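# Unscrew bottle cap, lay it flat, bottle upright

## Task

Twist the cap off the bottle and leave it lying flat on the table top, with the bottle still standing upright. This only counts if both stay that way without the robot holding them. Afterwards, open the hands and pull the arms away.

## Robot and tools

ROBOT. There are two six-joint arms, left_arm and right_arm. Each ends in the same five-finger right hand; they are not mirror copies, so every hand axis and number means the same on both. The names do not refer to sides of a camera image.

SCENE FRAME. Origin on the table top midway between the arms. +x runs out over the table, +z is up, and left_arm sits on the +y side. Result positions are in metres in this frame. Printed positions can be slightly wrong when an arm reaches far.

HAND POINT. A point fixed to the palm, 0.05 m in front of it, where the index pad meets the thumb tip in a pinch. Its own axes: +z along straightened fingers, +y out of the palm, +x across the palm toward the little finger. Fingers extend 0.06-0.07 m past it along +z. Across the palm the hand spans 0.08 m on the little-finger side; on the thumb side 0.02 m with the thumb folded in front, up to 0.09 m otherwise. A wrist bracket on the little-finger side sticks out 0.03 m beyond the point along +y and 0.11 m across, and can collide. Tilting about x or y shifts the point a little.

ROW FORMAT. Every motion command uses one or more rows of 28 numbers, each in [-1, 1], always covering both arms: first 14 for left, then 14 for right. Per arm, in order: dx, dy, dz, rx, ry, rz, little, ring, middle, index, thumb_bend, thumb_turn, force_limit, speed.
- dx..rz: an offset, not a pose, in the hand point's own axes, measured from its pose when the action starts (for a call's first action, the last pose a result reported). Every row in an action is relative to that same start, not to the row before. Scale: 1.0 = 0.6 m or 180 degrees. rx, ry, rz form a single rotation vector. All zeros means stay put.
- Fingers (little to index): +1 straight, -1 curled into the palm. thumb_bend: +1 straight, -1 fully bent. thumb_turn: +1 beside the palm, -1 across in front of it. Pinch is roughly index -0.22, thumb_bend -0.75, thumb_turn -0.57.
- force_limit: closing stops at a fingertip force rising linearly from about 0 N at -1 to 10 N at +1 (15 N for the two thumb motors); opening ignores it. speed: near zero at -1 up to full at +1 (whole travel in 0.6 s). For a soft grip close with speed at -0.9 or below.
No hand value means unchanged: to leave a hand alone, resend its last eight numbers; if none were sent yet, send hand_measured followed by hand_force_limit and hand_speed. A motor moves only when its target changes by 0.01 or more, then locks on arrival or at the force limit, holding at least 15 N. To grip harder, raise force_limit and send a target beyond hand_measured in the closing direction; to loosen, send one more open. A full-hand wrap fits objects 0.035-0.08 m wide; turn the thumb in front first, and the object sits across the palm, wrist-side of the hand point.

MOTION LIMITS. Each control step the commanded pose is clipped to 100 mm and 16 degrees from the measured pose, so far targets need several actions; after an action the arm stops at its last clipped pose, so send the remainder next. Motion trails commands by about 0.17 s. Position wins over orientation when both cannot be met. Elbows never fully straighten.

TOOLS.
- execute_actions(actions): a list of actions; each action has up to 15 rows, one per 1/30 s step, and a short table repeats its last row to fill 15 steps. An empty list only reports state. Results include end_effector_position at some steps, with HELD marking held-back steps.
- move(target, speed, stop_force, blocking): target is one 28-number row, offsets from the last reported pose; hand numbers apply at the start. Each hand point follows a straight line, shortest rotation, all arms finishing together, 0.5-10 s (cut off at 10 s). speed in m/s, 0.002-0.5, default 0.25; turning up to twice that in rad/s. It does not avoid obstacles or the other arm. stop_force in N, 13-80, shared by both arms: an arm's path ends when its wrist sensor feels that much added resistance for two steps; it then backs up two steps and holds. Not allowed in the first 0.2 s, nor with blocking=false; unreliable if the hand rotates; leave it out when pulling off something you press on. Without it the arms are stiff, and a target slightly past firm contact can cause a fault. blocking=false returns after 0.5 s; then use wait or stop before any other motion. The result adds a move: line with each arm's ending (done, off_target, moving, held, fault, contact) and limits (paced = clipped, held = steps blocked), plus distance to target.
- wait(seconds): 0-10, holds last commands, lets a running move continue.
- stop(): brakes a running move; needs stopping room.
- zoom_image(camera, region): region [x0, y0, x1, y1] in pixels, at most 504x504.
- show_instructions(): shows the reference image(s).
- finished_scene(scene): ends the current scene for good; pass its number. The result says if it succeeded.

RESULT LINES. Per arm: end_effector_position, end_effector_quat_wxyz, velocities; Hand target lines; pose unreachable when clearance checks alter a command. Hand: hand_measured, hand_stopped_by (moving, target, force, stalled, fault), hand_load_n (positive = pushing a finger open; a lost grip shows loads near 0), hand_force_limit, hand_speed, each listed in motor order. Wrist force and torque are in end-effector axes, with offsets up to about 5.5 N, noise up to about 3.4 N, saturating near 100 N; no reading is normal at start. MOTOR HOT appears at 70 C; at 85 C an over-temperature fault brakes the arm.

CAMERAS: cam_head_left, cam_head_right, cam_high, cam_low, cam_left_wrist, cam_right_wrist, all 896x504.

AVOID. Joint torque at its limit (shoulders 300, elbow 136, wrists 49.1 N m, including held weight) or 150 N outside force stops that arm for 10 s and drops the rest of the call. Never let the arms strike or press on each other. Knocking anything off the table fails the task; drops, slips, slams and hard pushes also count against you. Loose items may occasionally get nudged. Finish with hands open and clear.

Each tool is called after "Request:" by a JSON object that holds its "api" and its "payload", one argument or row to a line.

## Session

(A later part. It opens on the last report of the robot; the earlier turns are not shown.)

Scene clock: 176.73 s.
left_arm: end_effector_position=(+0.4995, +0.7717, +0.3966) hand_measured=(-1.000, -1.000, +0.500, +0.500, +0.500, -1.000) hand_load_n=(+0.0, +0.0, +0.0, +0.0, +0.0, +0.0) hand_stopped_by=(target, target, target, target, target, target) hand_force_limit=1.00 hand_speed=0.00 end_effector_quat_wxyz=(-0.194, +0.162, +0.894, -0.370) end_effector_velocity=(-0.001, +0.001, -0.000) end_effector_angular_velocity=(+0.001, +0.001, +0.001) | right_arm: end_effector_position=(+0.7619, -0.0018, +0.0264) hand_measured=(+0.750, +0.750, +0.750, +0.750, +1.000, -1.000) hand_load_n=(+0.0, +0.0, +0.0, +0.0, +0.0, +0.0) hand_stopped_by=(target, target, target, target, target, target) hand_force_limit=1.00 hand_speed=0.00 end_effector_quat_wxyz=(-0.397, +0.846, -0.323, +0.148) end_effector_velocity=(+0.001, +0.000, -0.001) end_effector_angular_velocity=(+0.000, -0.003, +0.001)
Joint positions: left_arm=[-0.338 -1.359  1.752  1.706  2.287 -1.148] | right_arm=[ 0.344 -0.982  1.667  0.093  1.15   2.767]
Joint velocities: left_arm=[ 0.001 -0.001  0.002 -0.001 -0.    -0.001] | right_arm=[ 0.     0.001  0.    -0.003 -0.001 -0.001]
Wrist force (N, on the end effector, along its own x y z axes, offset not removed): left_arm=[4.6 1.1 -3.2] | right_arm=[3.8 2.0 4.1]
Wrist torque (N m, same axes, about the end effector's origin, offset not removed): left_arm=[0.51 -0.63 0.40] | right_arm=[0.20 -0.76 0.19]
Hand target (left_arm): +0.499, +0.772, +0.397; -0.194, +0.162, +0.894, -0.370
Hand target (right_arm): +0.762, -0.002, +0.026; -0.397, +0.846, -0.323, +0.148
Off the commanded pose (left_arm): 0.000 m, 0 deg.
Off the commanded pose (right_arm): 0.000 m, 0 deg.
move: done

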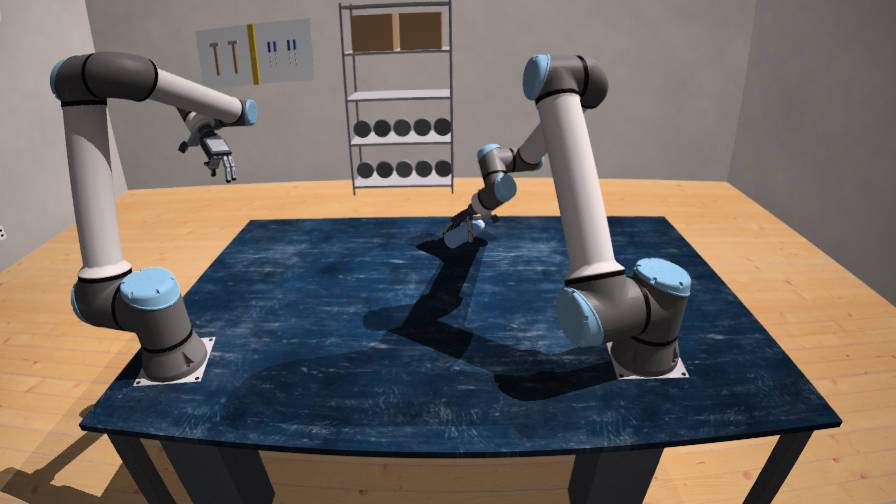

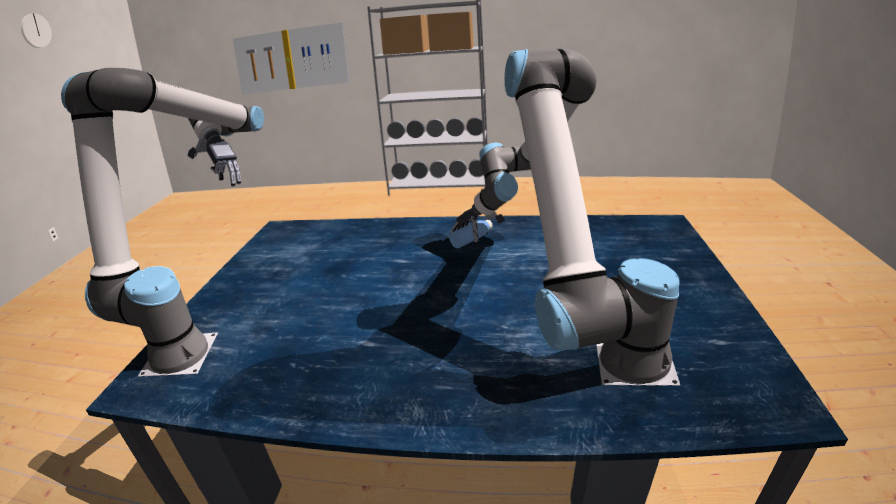

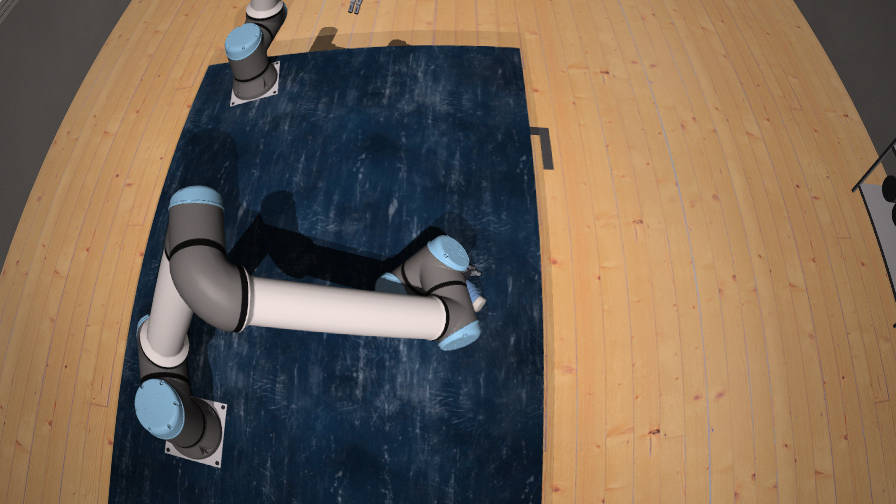

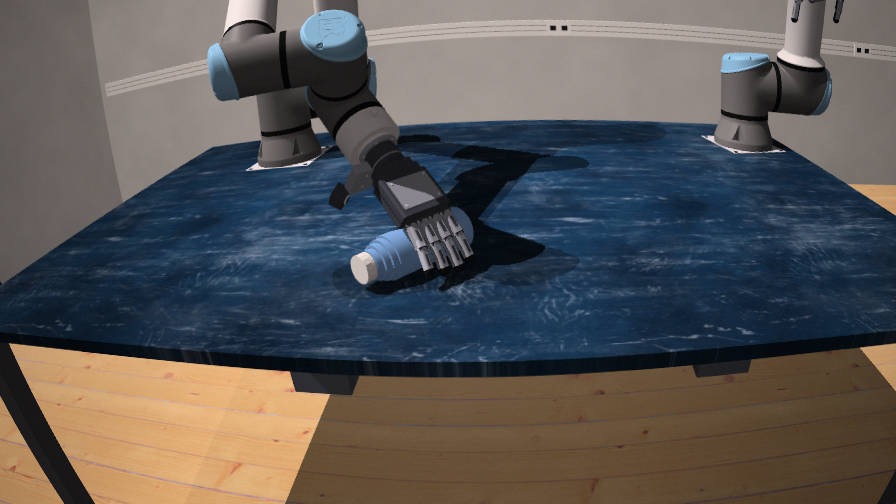

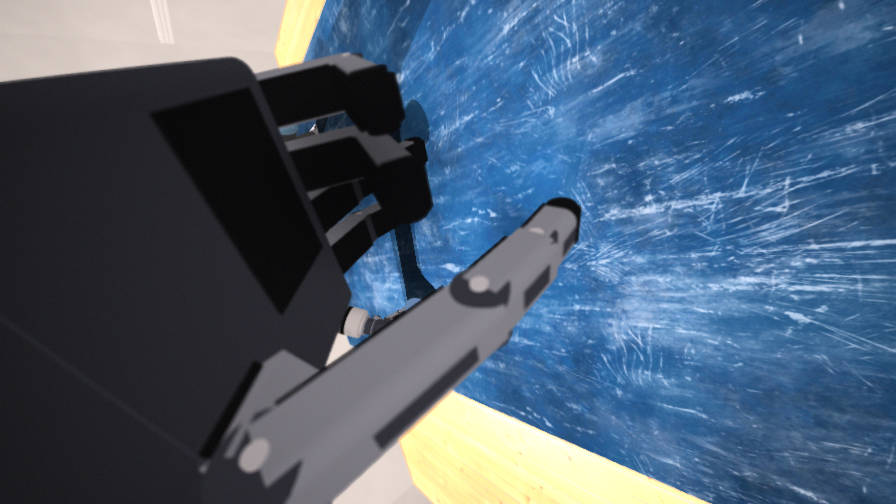

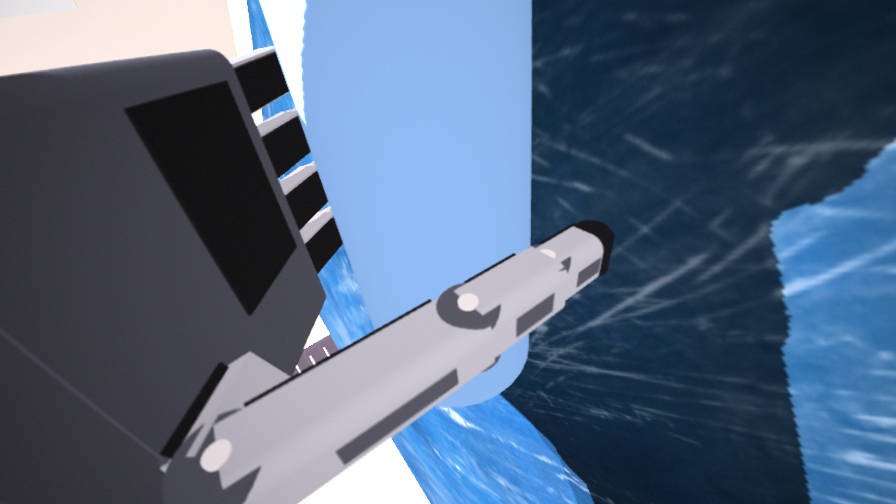

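Request:
{"api": "move", "payload": {
  "target": [-0.257,-0.281,0.393,0.058,-0.181,-0.053,-1,-1,0.5,0.5,0.5,-1,1,0, 0,0,0,0,0,0,-0.8,-0.8,-0.8,-0.8,0.3,-1,1,-0.75],
  "speed": 0.15
}}

Scene clock: 206.57 s.
left_arm: end_effector_position=(+0.4994, +0.4495, +0.3312) hand_measured=(-1.000, -1.000, +0.500, +0.500, +0.500, -1.000) hand_load_n=(+0.0, +0.0, +0.0, +0.0, +0.0, +0.0) hand_stopped_by=(target, target, target, target, target, target) hand_force_limit=1.00 hand_speed=0.00 end_effector_quat_wxyz=(+0.021, -0.040, +0.885, -0.463) end_effector_velocity=(-0.000, -0.003, -0.001) end_effector_angular_velocity=(-0.000, -0.003, +0.005) | right_arm: end_effector_position=(+0.7618, -0.0018, +0.0264) hand_measured=(+0.074, +0.092, +0.102, +0.116, +0.642, -1.000) hand_load_n=(+10.5, +9.0, +8.0, +8.0, +25.0, +13.0) hand_stopped_by=(force, force, force, force, force, target) hand_force_limit=1.00 hand_speed=-0.75 end_effector_quat_wxyz=(-0.397, +0.846, -0.323, +0.148) end_effector_velocity=(+0.001, +0.000, +0.000) end_effector_angular_velocity=(+0.000, -0.001, -0.000)
Joint positions: left_arm=[-0.965 -1.615  1.92   0.44   2.141 -2.681] | right_arm=[ 0.344 -0.982  1.667  0.093  1.15   2.767]
Joint velocities: left_arm=[-0.007 -0.002  0.002 -0.007 -0.01  -0.008] | right_arm=[ 0.     0.    -0.001 -0.     0.    -0.   ]
Wrist force (N, on the end effector, along its own x y z axes, offset not removed): left_arm=[6.0 2.0 -0.2] | right_arm=[0.8 3.9 3.5]
Wrist torque (N m, same axes, about the end effector's origin, offset not removed): left_arm=[0.58 -0.77 0.51] | right_arm=[0.39 -0.28 0.09]
Hand target (left_arm): +0.499, +0.449, +0.331; +0.021, -0.040, +0.885, -0.463
Hand target (right_arm): +0.762, -0.002, +0.026; -0.397, +0.846, -0.323, +0.148
Off the commanded pose (left_arm): 0.001 m, 0 deg.
Off the commanded pose (right_arm): 0.000 m, 0 deg.
move: done

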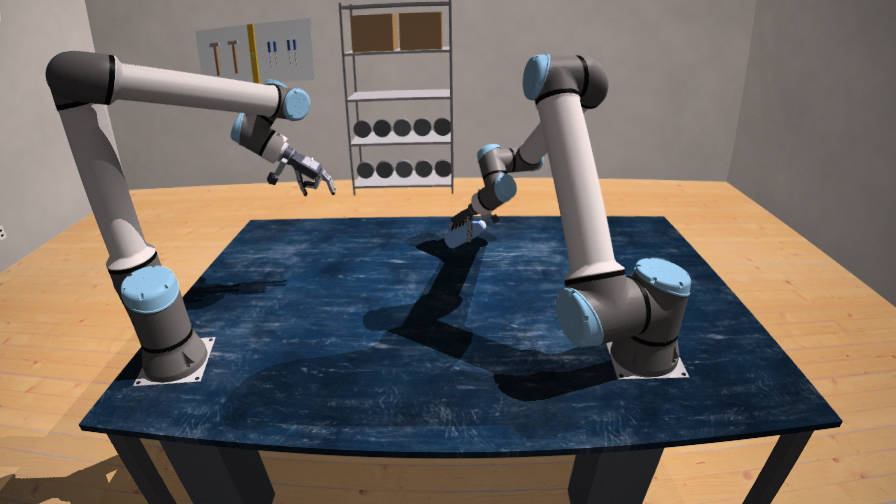

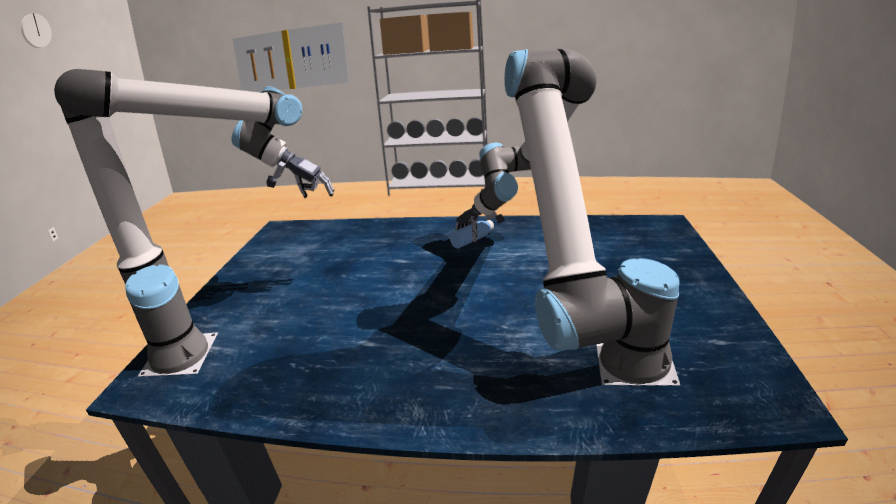

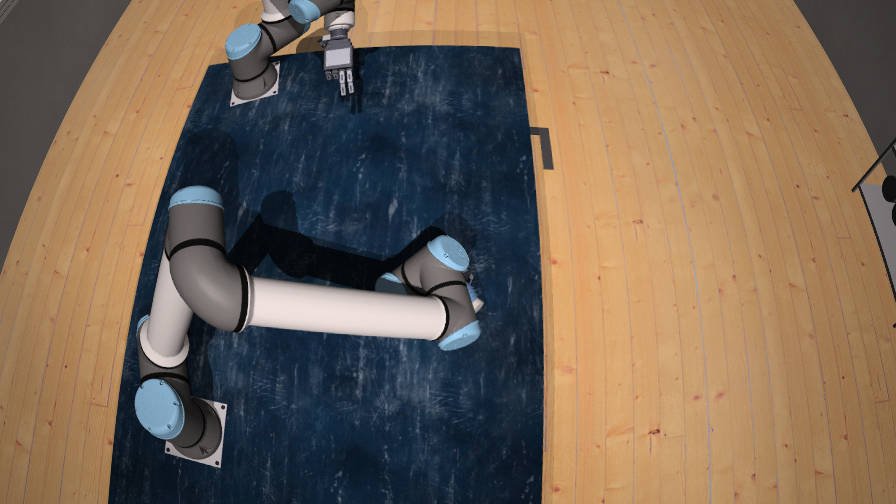

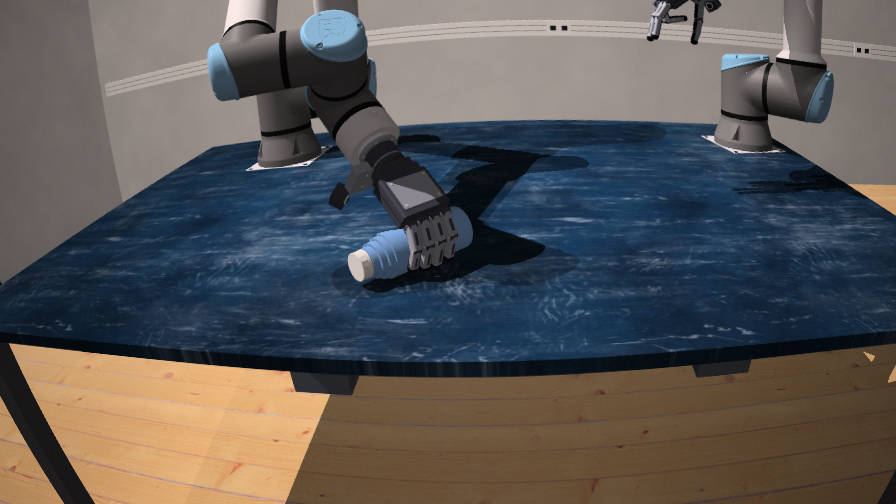

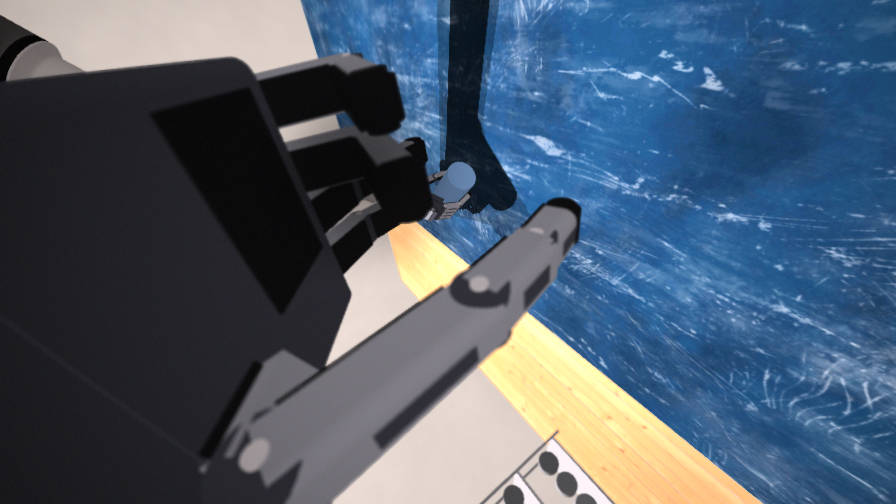

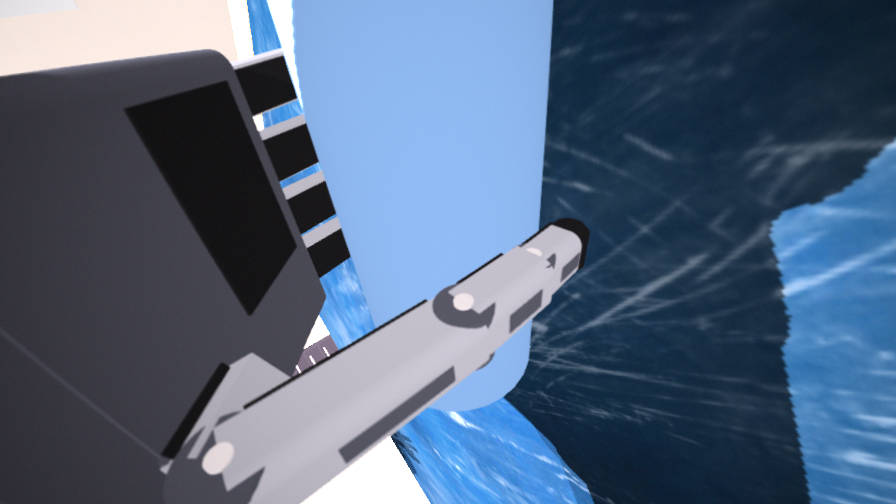

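Request:
{"api": "move", "payload": {
  "target": [0,0,0,0,0,0,-1,-1,0.5,0.5,0.5,-1,1,0, 0,-0.147,-0.123,0,0,0,-0.8,-0.8,-0.8,-0.8,0.3,-1,1,-0.75],
  "speed": 0.1
}}

Scene clock: 246.90 s.
left_arm: end_effector_position=(+0.4994, +0.4495, +0.3312) hand_measured=(-1.000, -1.000, +0.500, +0.500, +0.500, -1.000) hand_load_n=(+0.0, +0.0, +0.0, +0.0, +0.0, +0.0) hand_stopped_by=(target, target, target, target, target, target) hand_force_limit=1.00 hand_speed=0.00 end_effector_quat_wxyz=(+0.021, -0.040, +0.885, -0.463) end_effector_velocity=(-0.000, +0.001, -0.001) end_effector_angular_velocity=(+0.003, +0.001, +0.001) | right_arm: end_effector_position=(+0.7624, -0.0025, +0.1412) hand_measured=(+0.074, +0.092, +0.102, +0.116, +0.642, -1.000) hand_load_n=(+10.0, +8.5, +8.0, +8.5, +25.0, +13.5) hand_stopped_by=(force, force, force, force, force, target) hand_force_limit=1.00 hand_speed=-0.75 end_effector_quat_wxyz=(-0.397, +0.846, -0.323, +0.148) end_effector_velocity=(+0.000, -0.000, +0.002) end_effector_angular_velocity=(-0.001, -0.000, +0.000)
Joint positions: left_arm=[-0.965 -1.615  1.92   0.44   2.141 -2.681] | right_arm=[ 0.343 -1.088  1.599  0.267  1.149  2.767]
Joint velocities: left_arm=[-0.     0.001  0.001  0.001 -0.003  0.001] | right_arm=[-0.    -0.001 -0.002  0.003  0.    -0.001]
Wrist force (N, on the end effector, along its own x y z axes, offset not removed): left_arm=[-1.4 4.7 -4.5] | right_arm=[-0.8 -2.8 2.5]
Wrist torque (N m, same axes, about the end effector's origin, offset not removed): left_arm=[1.34 0.45 0.25] | right_arm=[-0.55 0.01 -0.43]
Hand target (left_arm): +0.499, +0.450, +0.331; +0.021, -0.040, +0.885, -0.463
Hand target (right_arm): +0.762, -0.002, +0.141; -0.397, +0.846, -0.323, +0.148
Off the commanded pose (left_arm): 0.000 m, 0 deg.
Off the commanded pose (right_arm): 0.000 m, 0 deg.
move: done

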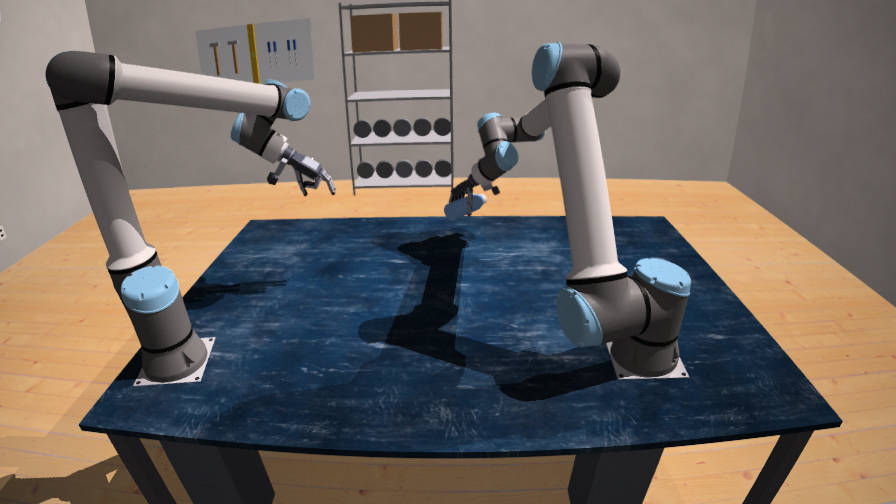

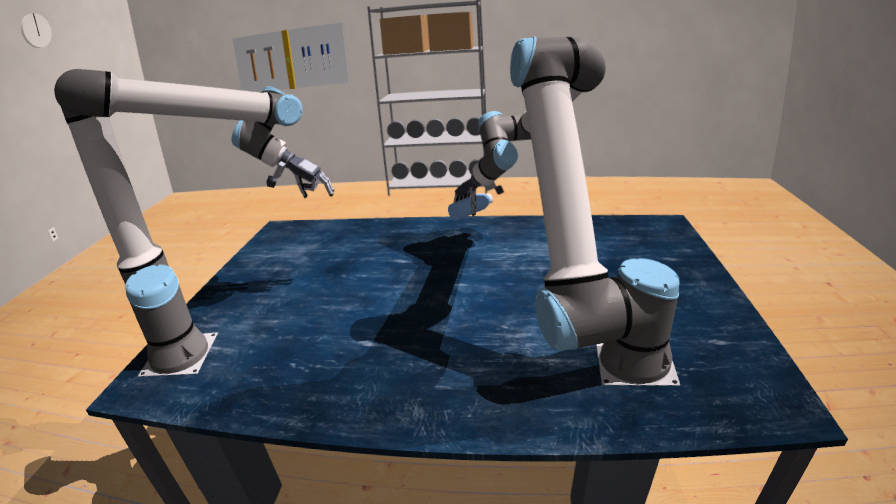

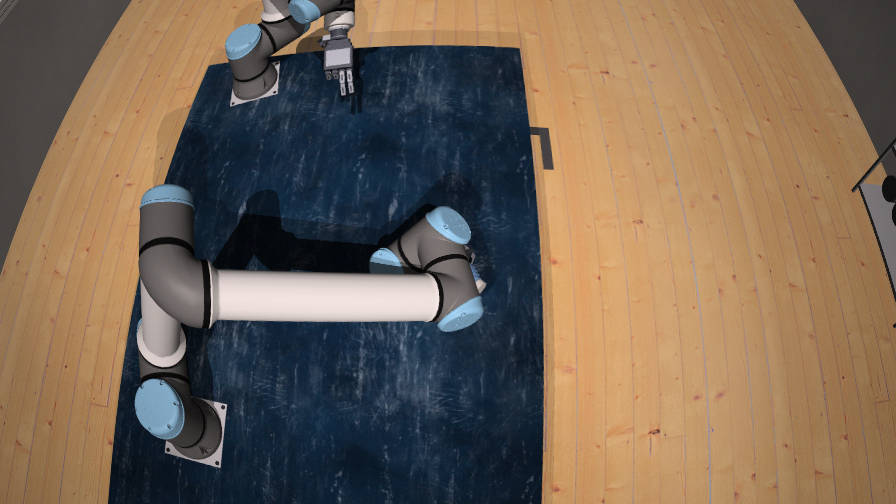

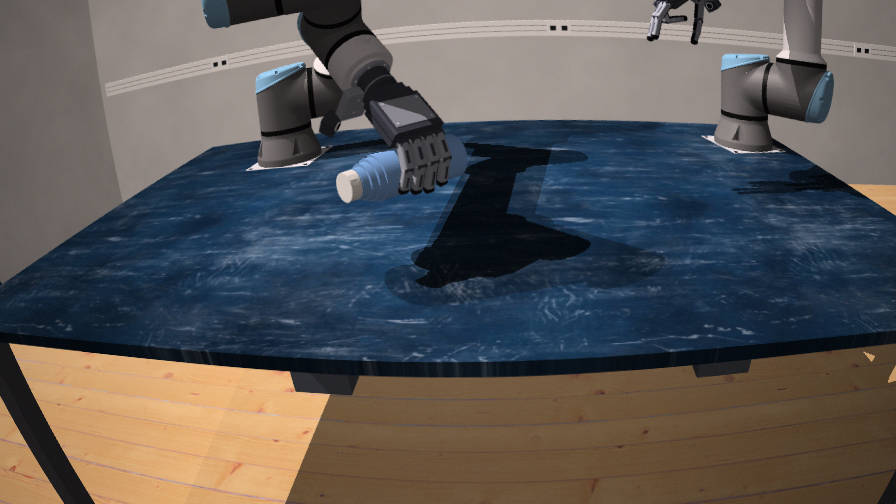

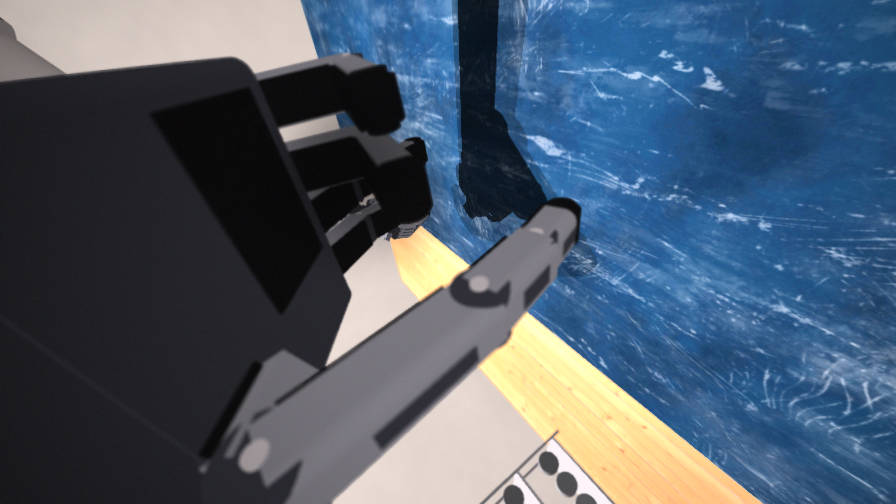

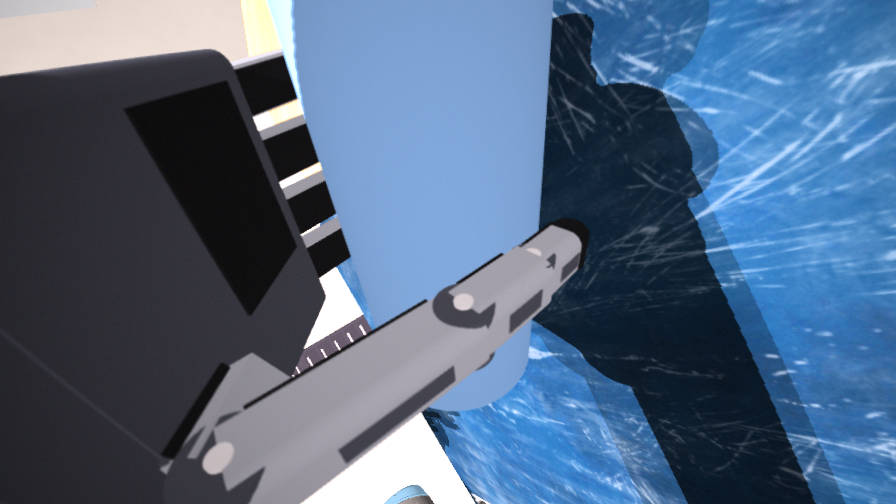

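Request:
{"api": "move", "payload": {
  "target": [0,0,0,0,0,0,-1,-1,0.5,0.5,0.5,-1,1,0, -0.508,0.040,-0.020,0.234,0.116,-0.503,-0.8,-0.8,-0.8,-0.8,0.3,-1,1,-0.75],
  "speed": 0.2
}}

Scene clock: 259.30 s.
left_arm: end_effector_position=(+0.4994, +0.4495, +0.3312) hand_measured=(-1.000, -1.000, +0.500, +0.500, +0.500, -1.000) hand_load_n=(+0.0, +0.0, +0.0, +0.0, +0.0, +0.0) hand_stopped_by=(target, target, target, target, target, target) hand_force_limit=1.00 hand_speed=0.00 end_effector_quat_wxyz=(+0.021, -0.040, +0.885, -0.463) end_effector_velocity=(+0.001, +0.000, +0.001) end_effector_angular_velocity=(-0.000, -0.002, +0.001) | right_arm: end_effector_position=(+0.5182, +0.1815, +0.1328) hand_measured=(+0.074, +0.092, +0.102, +0.116, +0.642, -1.000) hand_load_n=(+10.0, +8.5, +8.0, +8.5, +25.0, +13.5) hand_stopped_by=(force, force, force, force, force, target) hand_force_limit=1.00 hand_speed=-0.75 end_effector_quat_wxyz=(-0.368, +0.605, +0.364, +0.605) end_effector_velocity=(-0.002, +0.002, +0.000) end_effector_angular_velocity=(-0.003, -0.013, +0.006)
Joint positions: left_arm=[-0.965 -1.615  1.92   0.44   2.141 -2.681] | right_arm=[ 0.781 -1.214  2.185 -0.976  1.208  1.577]
Joint velocities: left_arm=[ 0.    -0.001 -0.001  0.001 -0.001  0.001] | right_arm=[ 0.002  0.002  0.001 -0.007 -0.004 -0.011]
Wrist force (N, on the end effector, along its own x y z axes, offset not removed): left_arm=[-0.4 2.2 0.8] | right_arm=[1.9 -3.3 0.7]
Wrist torque (N m, same axes, about the end effector's origin, offset not removed): left_arm=[0.22 -0.08 0.17] | right_arm=[-0.18 -0.30 -0.22]
Hand target (left_arm): +0.499, +0.450, +0.331; +0.021, -0.040, +0.885, -0.463
Hand target (right_arm): +0.518, +0.182, +0.133; -0.368, +0.604, +0.365, +0.605
Off the commanded pose (left_arm): 0.000 m, 0 deg.
Off the commanded pose (right_arm): 0.001 m, 0 deg.
move: done

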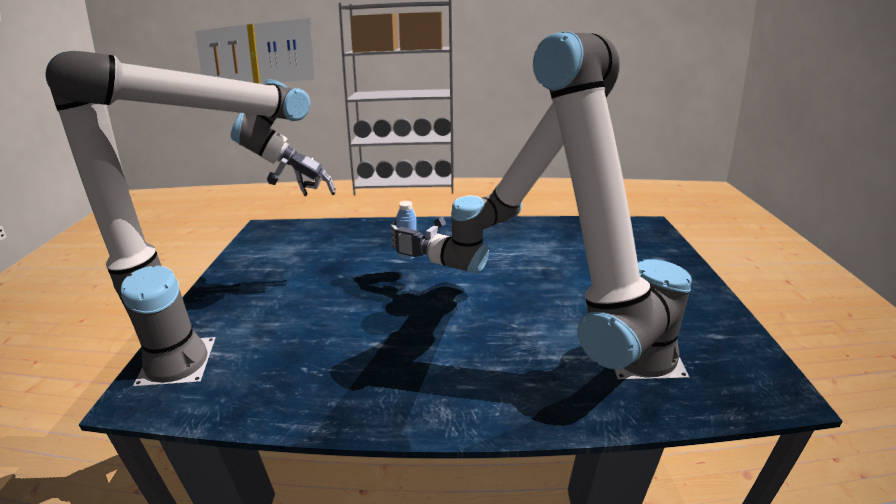

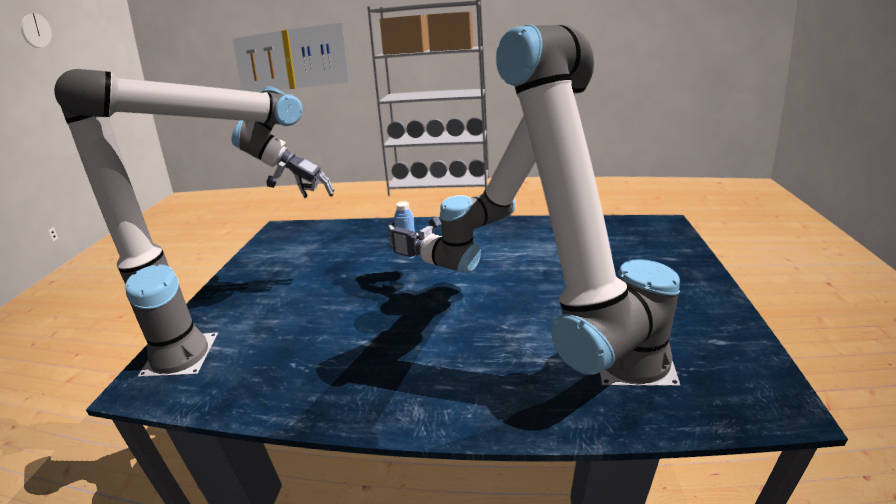

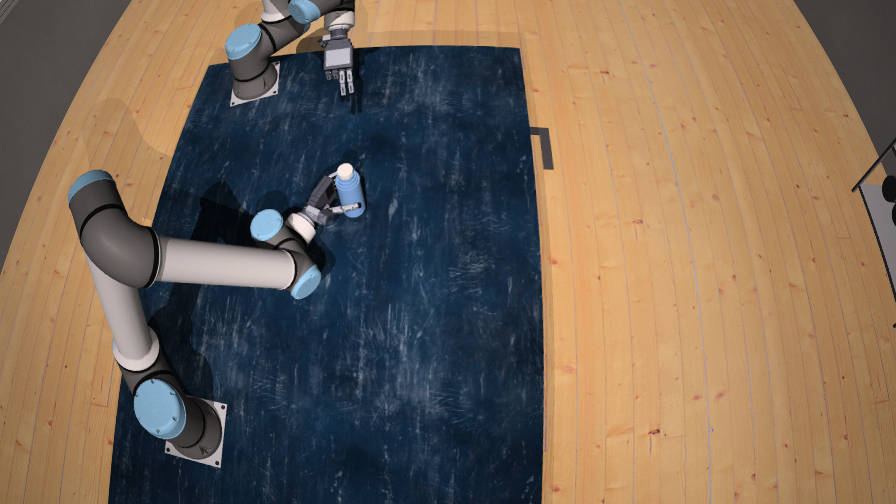

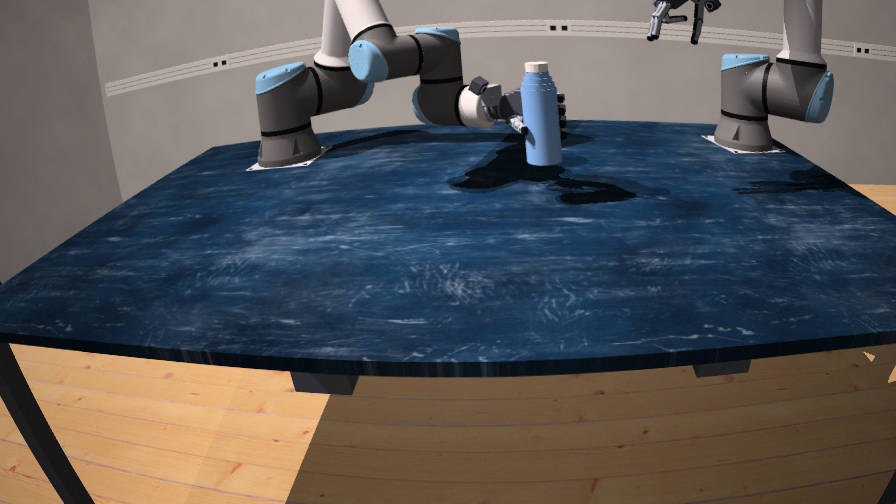

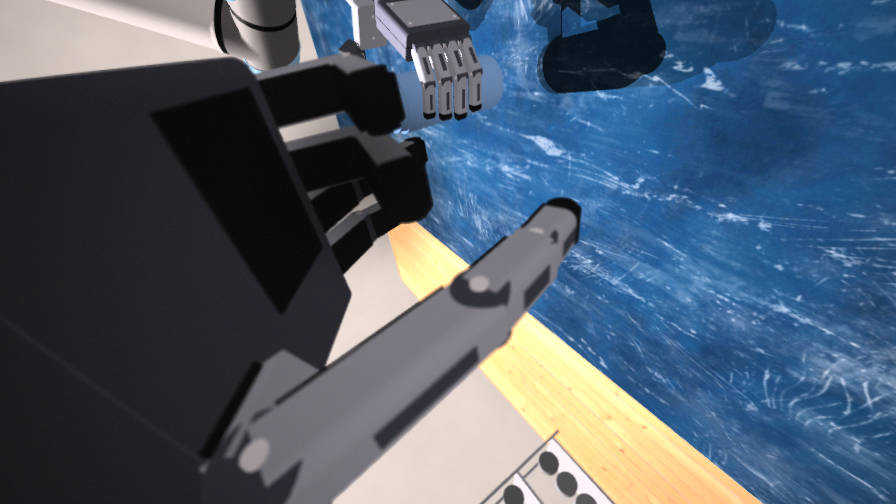

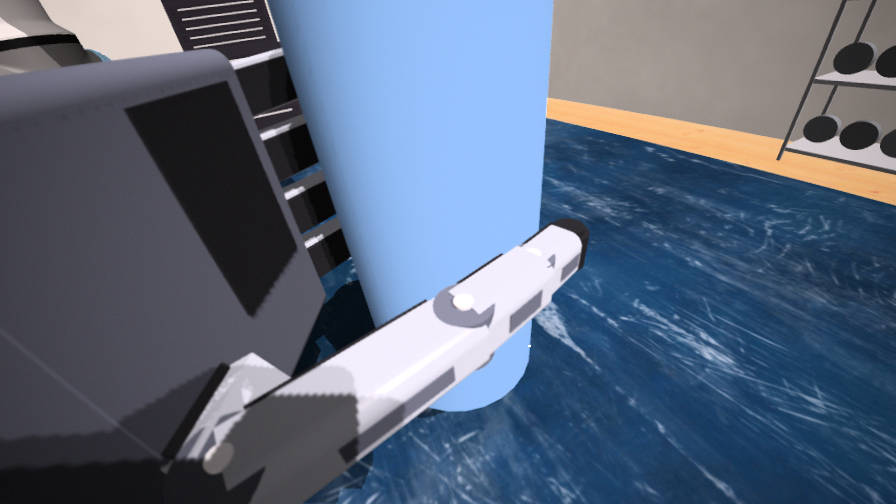

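Request:
{"api": "zoom_image", "payload": {
  "camera": "cam_low",
  "region": [450,40,630,200]
}}

Request:
{"api": "zoom_image", "payload": {
  "camera": "cam_head_left",
  "region": [360,185,500,295]
}}

Region (450, 40, 630, 200) of cam_low's 896x504 image, scaled by 2.800, with more detail than that image has.

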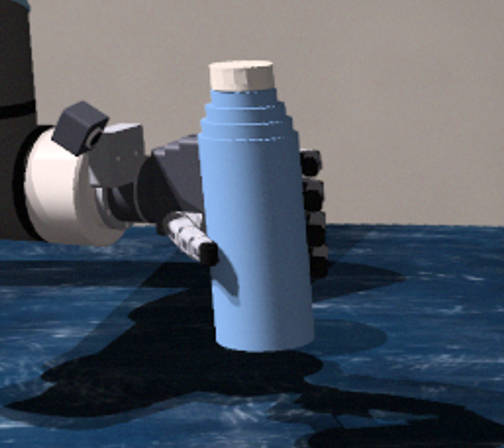

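Region (360, 185, 500, 295) of cam_head_left's 896x504 image, scaled by 3.600, with more detail than that image has; it fills the top 396 rows of this view, and the rest is white.

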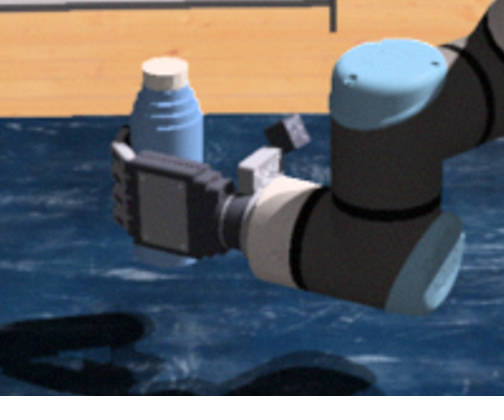

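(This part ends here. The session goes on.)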